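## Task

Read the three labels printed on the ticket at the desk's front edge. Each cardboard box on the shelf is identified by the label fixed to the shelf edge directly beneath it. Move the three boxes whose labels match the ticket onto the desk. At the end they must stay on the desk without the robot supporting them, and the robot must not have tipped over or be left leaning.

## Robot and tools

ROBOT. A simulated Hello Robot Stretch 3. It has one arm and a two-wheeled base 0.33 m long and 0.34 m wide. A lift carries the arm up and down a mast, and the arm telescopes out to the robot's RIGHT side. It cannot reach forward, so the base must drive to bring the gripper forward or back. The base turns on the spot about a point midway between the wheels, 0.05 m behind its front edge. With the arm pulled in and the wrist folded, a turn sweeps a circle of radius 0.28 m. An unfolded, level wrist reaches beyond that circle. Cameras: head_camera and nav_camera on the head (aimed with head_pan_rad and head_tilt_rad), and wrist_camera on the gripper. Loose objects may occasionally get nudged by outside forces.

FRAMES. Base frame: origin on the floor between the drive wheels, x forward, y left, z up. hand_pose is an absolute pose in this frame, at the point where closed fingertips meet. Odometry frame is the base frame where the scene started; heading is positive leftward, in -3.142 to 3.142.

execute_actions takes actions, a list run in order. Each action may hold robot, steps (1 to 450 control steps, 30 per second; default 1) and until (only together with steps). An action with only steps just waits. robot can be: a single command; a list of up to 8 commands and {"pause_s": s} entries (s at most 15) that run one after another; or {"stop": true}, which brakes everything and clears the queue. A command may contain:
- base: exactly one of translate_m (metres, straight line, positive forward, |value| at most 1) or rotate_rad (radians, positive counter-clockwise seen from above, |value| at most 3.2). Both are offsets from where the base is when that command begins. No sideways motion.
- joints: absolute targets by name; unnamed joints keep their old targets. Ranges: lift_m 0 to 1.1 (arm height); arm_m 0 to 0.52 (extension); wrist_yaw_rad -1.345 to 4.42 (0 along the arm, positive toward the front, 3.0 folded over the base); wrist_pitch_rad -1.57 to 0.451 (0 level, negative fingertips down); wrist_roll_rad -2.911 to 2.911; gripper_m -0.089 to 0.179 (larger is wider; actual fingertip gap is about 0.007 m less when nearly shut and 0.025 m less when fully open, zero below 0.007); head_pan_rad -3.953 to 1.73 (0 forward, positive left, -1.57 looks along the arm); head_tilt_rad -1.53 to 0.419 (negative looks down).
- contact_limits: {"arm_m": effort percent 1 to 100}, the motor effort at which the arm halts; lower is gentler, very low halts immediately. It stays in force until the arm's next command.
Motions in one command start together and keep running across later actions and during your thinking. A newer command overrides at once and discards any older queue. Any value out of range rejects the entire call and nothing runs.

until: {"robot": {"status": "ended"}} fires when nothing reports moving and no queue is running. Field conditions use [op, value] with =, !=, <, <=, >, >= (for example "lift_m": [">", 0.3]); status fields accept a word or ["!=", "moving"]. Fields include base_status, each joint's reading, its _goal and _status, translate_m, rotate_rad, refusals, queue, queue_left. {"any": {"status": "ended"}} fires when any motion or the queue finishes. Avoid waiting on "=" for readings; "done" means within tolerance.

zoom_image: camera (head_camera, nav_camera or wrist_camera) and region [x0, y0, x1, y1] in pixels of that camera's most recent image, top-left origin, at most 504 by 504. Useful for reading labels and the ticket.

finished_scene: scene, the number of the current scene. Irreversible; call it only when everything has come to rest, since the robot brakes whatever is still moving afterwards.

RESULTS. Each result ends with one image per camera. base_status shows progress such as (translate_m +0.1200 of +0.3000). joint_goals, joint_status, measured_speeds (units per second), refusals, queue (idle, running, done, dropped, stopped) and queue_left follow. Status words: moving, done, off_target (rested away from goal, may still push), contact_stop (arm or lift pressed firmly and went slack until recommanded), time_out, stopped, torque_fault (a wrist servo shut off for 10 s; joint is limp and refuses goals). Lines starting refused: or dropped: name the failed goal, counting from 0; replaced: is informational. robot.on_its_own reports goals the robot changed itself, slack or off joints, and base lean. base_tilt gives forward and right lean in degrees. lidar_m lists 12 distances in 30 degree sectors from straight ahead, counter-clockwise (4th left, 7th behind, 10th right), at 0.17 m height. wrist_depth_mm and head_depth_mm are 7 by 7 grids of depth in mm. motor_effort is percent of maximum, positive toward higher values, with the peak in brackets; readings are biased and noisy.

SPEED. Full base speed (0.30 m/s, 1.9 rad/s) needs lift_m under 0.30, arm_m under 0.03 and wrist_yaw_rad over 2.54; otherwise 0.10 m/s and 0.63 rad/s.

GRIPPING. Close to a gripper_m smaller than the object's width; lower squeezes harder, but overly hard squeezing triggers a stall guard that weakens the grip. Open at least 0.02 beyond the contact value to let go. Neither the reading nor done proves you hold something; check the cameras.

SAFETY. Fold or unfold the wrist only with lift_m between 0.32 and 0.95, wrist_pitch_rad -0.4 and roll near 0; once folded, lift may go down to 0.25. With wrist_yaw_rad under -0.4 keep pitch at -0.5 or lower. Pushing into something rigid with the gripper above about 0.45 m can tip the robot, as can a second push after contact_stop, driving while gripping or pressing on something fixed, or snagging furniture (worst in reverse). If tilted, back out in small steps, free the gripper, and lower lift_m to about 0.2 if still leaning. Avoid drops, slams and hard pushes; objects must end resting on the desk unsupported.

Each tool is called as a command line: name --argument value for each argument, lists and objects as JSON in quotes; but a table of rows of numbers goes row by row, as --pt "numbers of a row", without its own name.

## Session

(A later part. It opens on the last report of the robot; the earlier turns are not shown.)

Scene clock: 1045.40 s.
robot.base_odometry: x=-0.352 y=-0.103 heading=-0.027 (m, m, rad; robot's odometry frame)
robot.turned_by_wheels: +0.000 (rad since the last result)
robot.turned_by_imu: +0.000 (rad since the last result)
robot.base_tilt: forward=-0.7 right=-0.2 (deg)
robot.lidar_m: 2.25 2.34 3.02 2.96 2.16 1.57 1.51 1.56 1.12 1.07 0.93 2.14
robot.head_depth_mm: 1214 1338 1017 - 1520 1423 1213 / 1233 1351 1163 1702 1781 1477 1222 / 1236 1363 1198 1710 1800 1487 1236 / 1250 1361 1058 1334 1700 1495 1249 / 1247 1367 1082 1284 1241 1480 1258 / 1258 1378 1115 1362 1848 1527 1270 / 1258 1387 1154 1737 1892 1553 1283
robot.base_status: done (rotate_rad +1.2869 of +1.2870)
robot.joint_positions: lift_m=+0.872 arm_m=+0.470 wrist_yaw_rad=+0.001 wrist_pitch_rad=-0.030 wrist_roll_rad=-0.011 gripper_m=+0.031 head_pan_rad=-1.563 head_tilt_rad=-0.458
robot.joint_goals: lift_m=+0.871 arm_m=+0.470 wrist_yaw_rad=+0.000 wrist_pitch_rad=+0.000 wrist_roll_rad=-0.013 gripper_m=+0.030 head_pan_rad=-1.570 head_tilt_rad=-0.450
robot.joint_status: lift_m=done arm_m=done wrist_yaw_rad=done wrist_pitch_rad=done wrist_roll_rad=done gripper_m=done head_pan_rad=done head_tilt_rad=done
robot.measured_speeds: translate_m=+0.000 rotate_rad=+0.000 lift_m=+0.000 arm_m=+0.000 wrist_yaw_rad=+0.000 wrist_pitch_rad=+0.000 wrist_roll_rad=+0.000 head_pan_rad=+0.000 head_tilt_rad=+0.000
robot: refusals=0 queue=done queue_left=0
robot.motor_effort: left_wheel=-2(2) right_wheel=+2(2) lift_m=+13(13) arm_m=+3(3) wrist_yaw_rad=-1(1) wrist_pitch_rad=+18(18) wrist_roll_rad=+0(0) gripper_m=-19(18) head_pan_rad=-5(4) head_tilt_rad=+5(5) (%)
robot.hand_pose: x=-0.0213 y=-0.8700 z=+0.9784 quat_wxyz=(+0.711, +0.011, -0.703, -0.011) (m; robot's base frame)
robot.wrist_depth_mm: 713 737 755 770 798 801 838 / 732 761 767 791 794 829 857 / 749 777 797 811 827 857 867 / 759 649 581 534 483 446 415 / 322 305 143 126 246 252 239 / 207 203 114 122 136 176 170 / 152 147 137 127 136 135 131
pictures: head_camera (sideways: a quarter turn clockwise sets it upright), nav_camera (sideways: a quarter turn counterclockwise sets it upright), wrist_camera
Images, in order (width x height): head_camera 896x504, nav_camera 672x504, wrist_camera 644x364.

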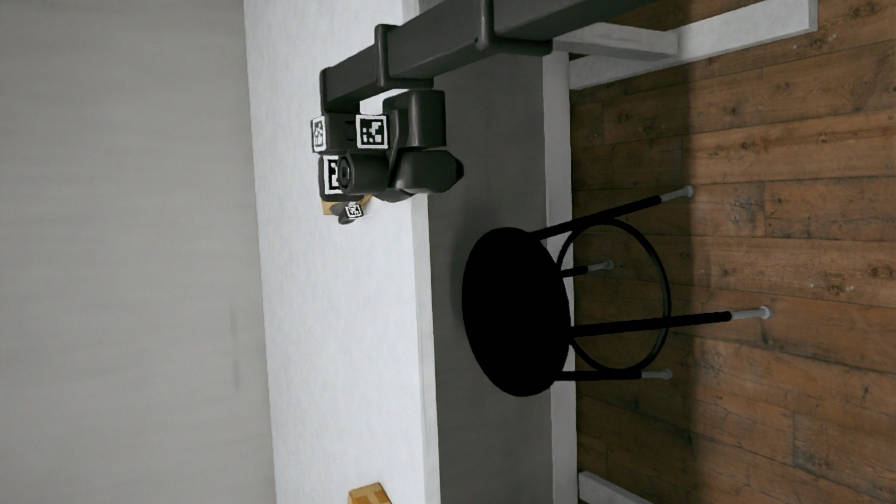

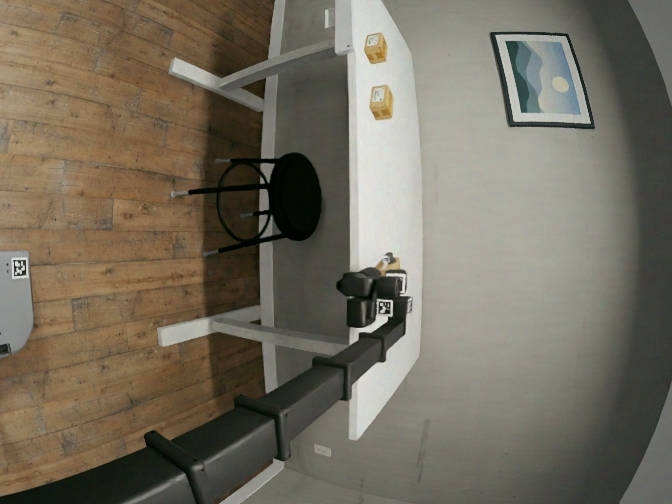

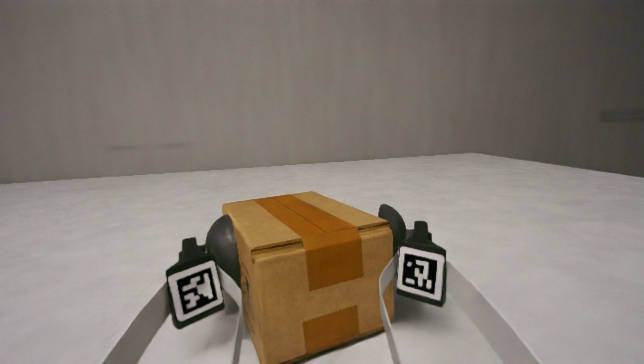

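execute_actions --actions '[{"robot":[{"joints":{"lift_m":0.869}},{"joints":{"gripper_m":0.15}},{"joints":{"lift_m":0.89,"arm_m":0.0}}],"steps":300,"until":{"robot":{"status":"ended"}}},{"steps":5}]'

Scene clock: 1058.20 s.
robot.base_odometry: x=-0.352 y=-0.103 heading=-0.027 (m, m, rad; robot's odometry frame)
robot.turned_by_wheels: +0.000 (rad since the last result)
robot.turned_by_imu: +0.000 (rad since the last result)
robot.base_tilt: forward=-0.6 right=-0.3 (deg)
robot.lidar_m: 2.25 2.35 3.03 2.96 2.15 1.56 1.51 1.56 1.12 1.06 0.93 2.13
robot.head_depth_mm: 1216 1339 987 1202 1699 1461 - / 1228 1346 1006 1671 1794 - - / 1234 1352 1031 1686 1822 - 1210 / 1241 1365 1064 1325 1704 1485 1250 / 1246 1365 1087 1293 1242 1475 1260 / 1263 1377 1122 1355 1858 1530 1268 / 1263 1392 1154 1737 1878 1554 1276
robot.base_status: done (rotate_rad +1.2869 of +1.2870)
robot.joint_positions: lift_m=+0.889 arm_m=+0.000 wrist_yaw_rad=+0.000 wrist_pitch_rad=-0.024 wrist_roll_rad=-0.011 gripper_m=+0.150 head_pan_rad=-1.563 head_tilt_rad=-0.458
robot.joint_goals: lift_m=+0.890 arm_m=+0.000 wrist_yaw_rad=+0.000 wrist_pitch_rad=+0.000 wrist_roll_rad=-0.013 gripper_m=+0.150 head_pan_rad=-1.570 head_tilt_rad=-0.450
robot.joint_status: lift_m=done arm_m=done wrist_yaw_rad=done wrist_pitch_rad=done wrist_roll_rad=done gripper_m=done head_pan_rad=done head_tilt_rad=done
robot.measured_speeds: translate_m=+0.000 rotate_rad=+0.000 lift_m=+0.000 arm_m=+0.000 wrist_yaw_rad=+0.000 wrist_pitch_rad=+0.000 wrist_roll_rad=+0.000 head_pan_rad=+0.000 head_tilt_rad=+0.000
robot: refusals=0 queue=done queue_left=0
robot.motor_effort: left_wheel=-1(1) right_wheel=+2(2) lift_m=+39(40) arm_m=-4(5) wrist_yaw_rad=+0(1) wrist_pitch_rad=+14(18) wrist_roll_rad=-1(1) gripper_m=+0(82) head_pan_rad=-4(4) head_tilt_rad=+4(5) (%)
robot.hand_pose: x=-0.0213 y=-0.4009 z=+0.9978 quat_wxyz=(+0.711, +0.009, -0.703, -0.009) (m; robot's base frame)
robot.wrist_depth_mm: - - - - - - - / - - - - - - - / - - - - - - - / 805 858 756 600 624 688 - / 536 505 - - - - - / - - - - - - - / - - 873 - - - -
pictures: head_camera (sideways: a quarter turn clockwise sets it upright), nav_camera (sideways: a quarter turn counterclockwise sets it upright), wrist_camera
Images, in order (width x height): head_camera 896x504, nav_camera 672x504, wrist_camera 644x364.

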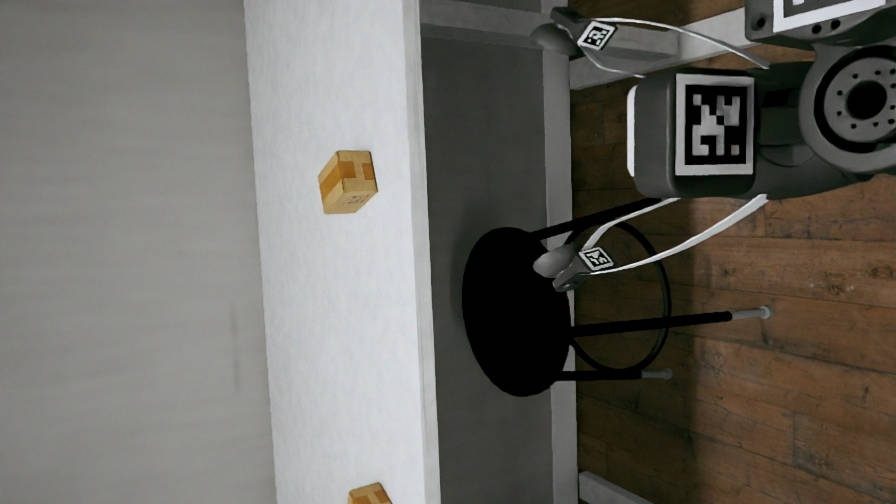

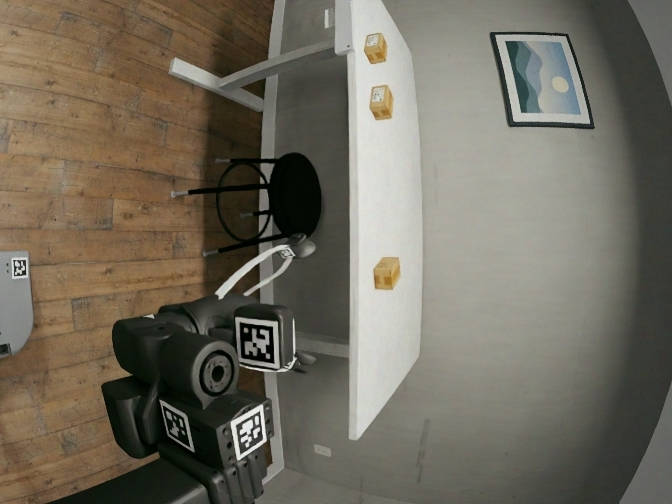

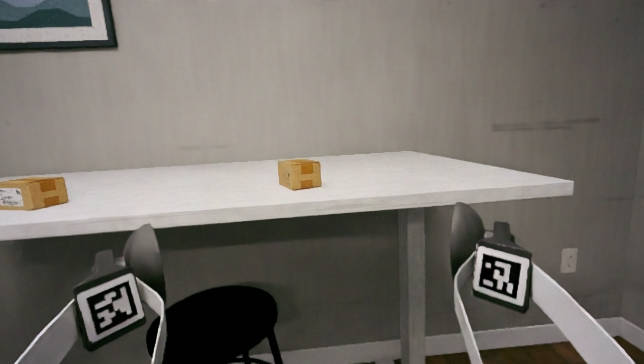

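finished_scene --scene 1

The scene is finished: the task was done.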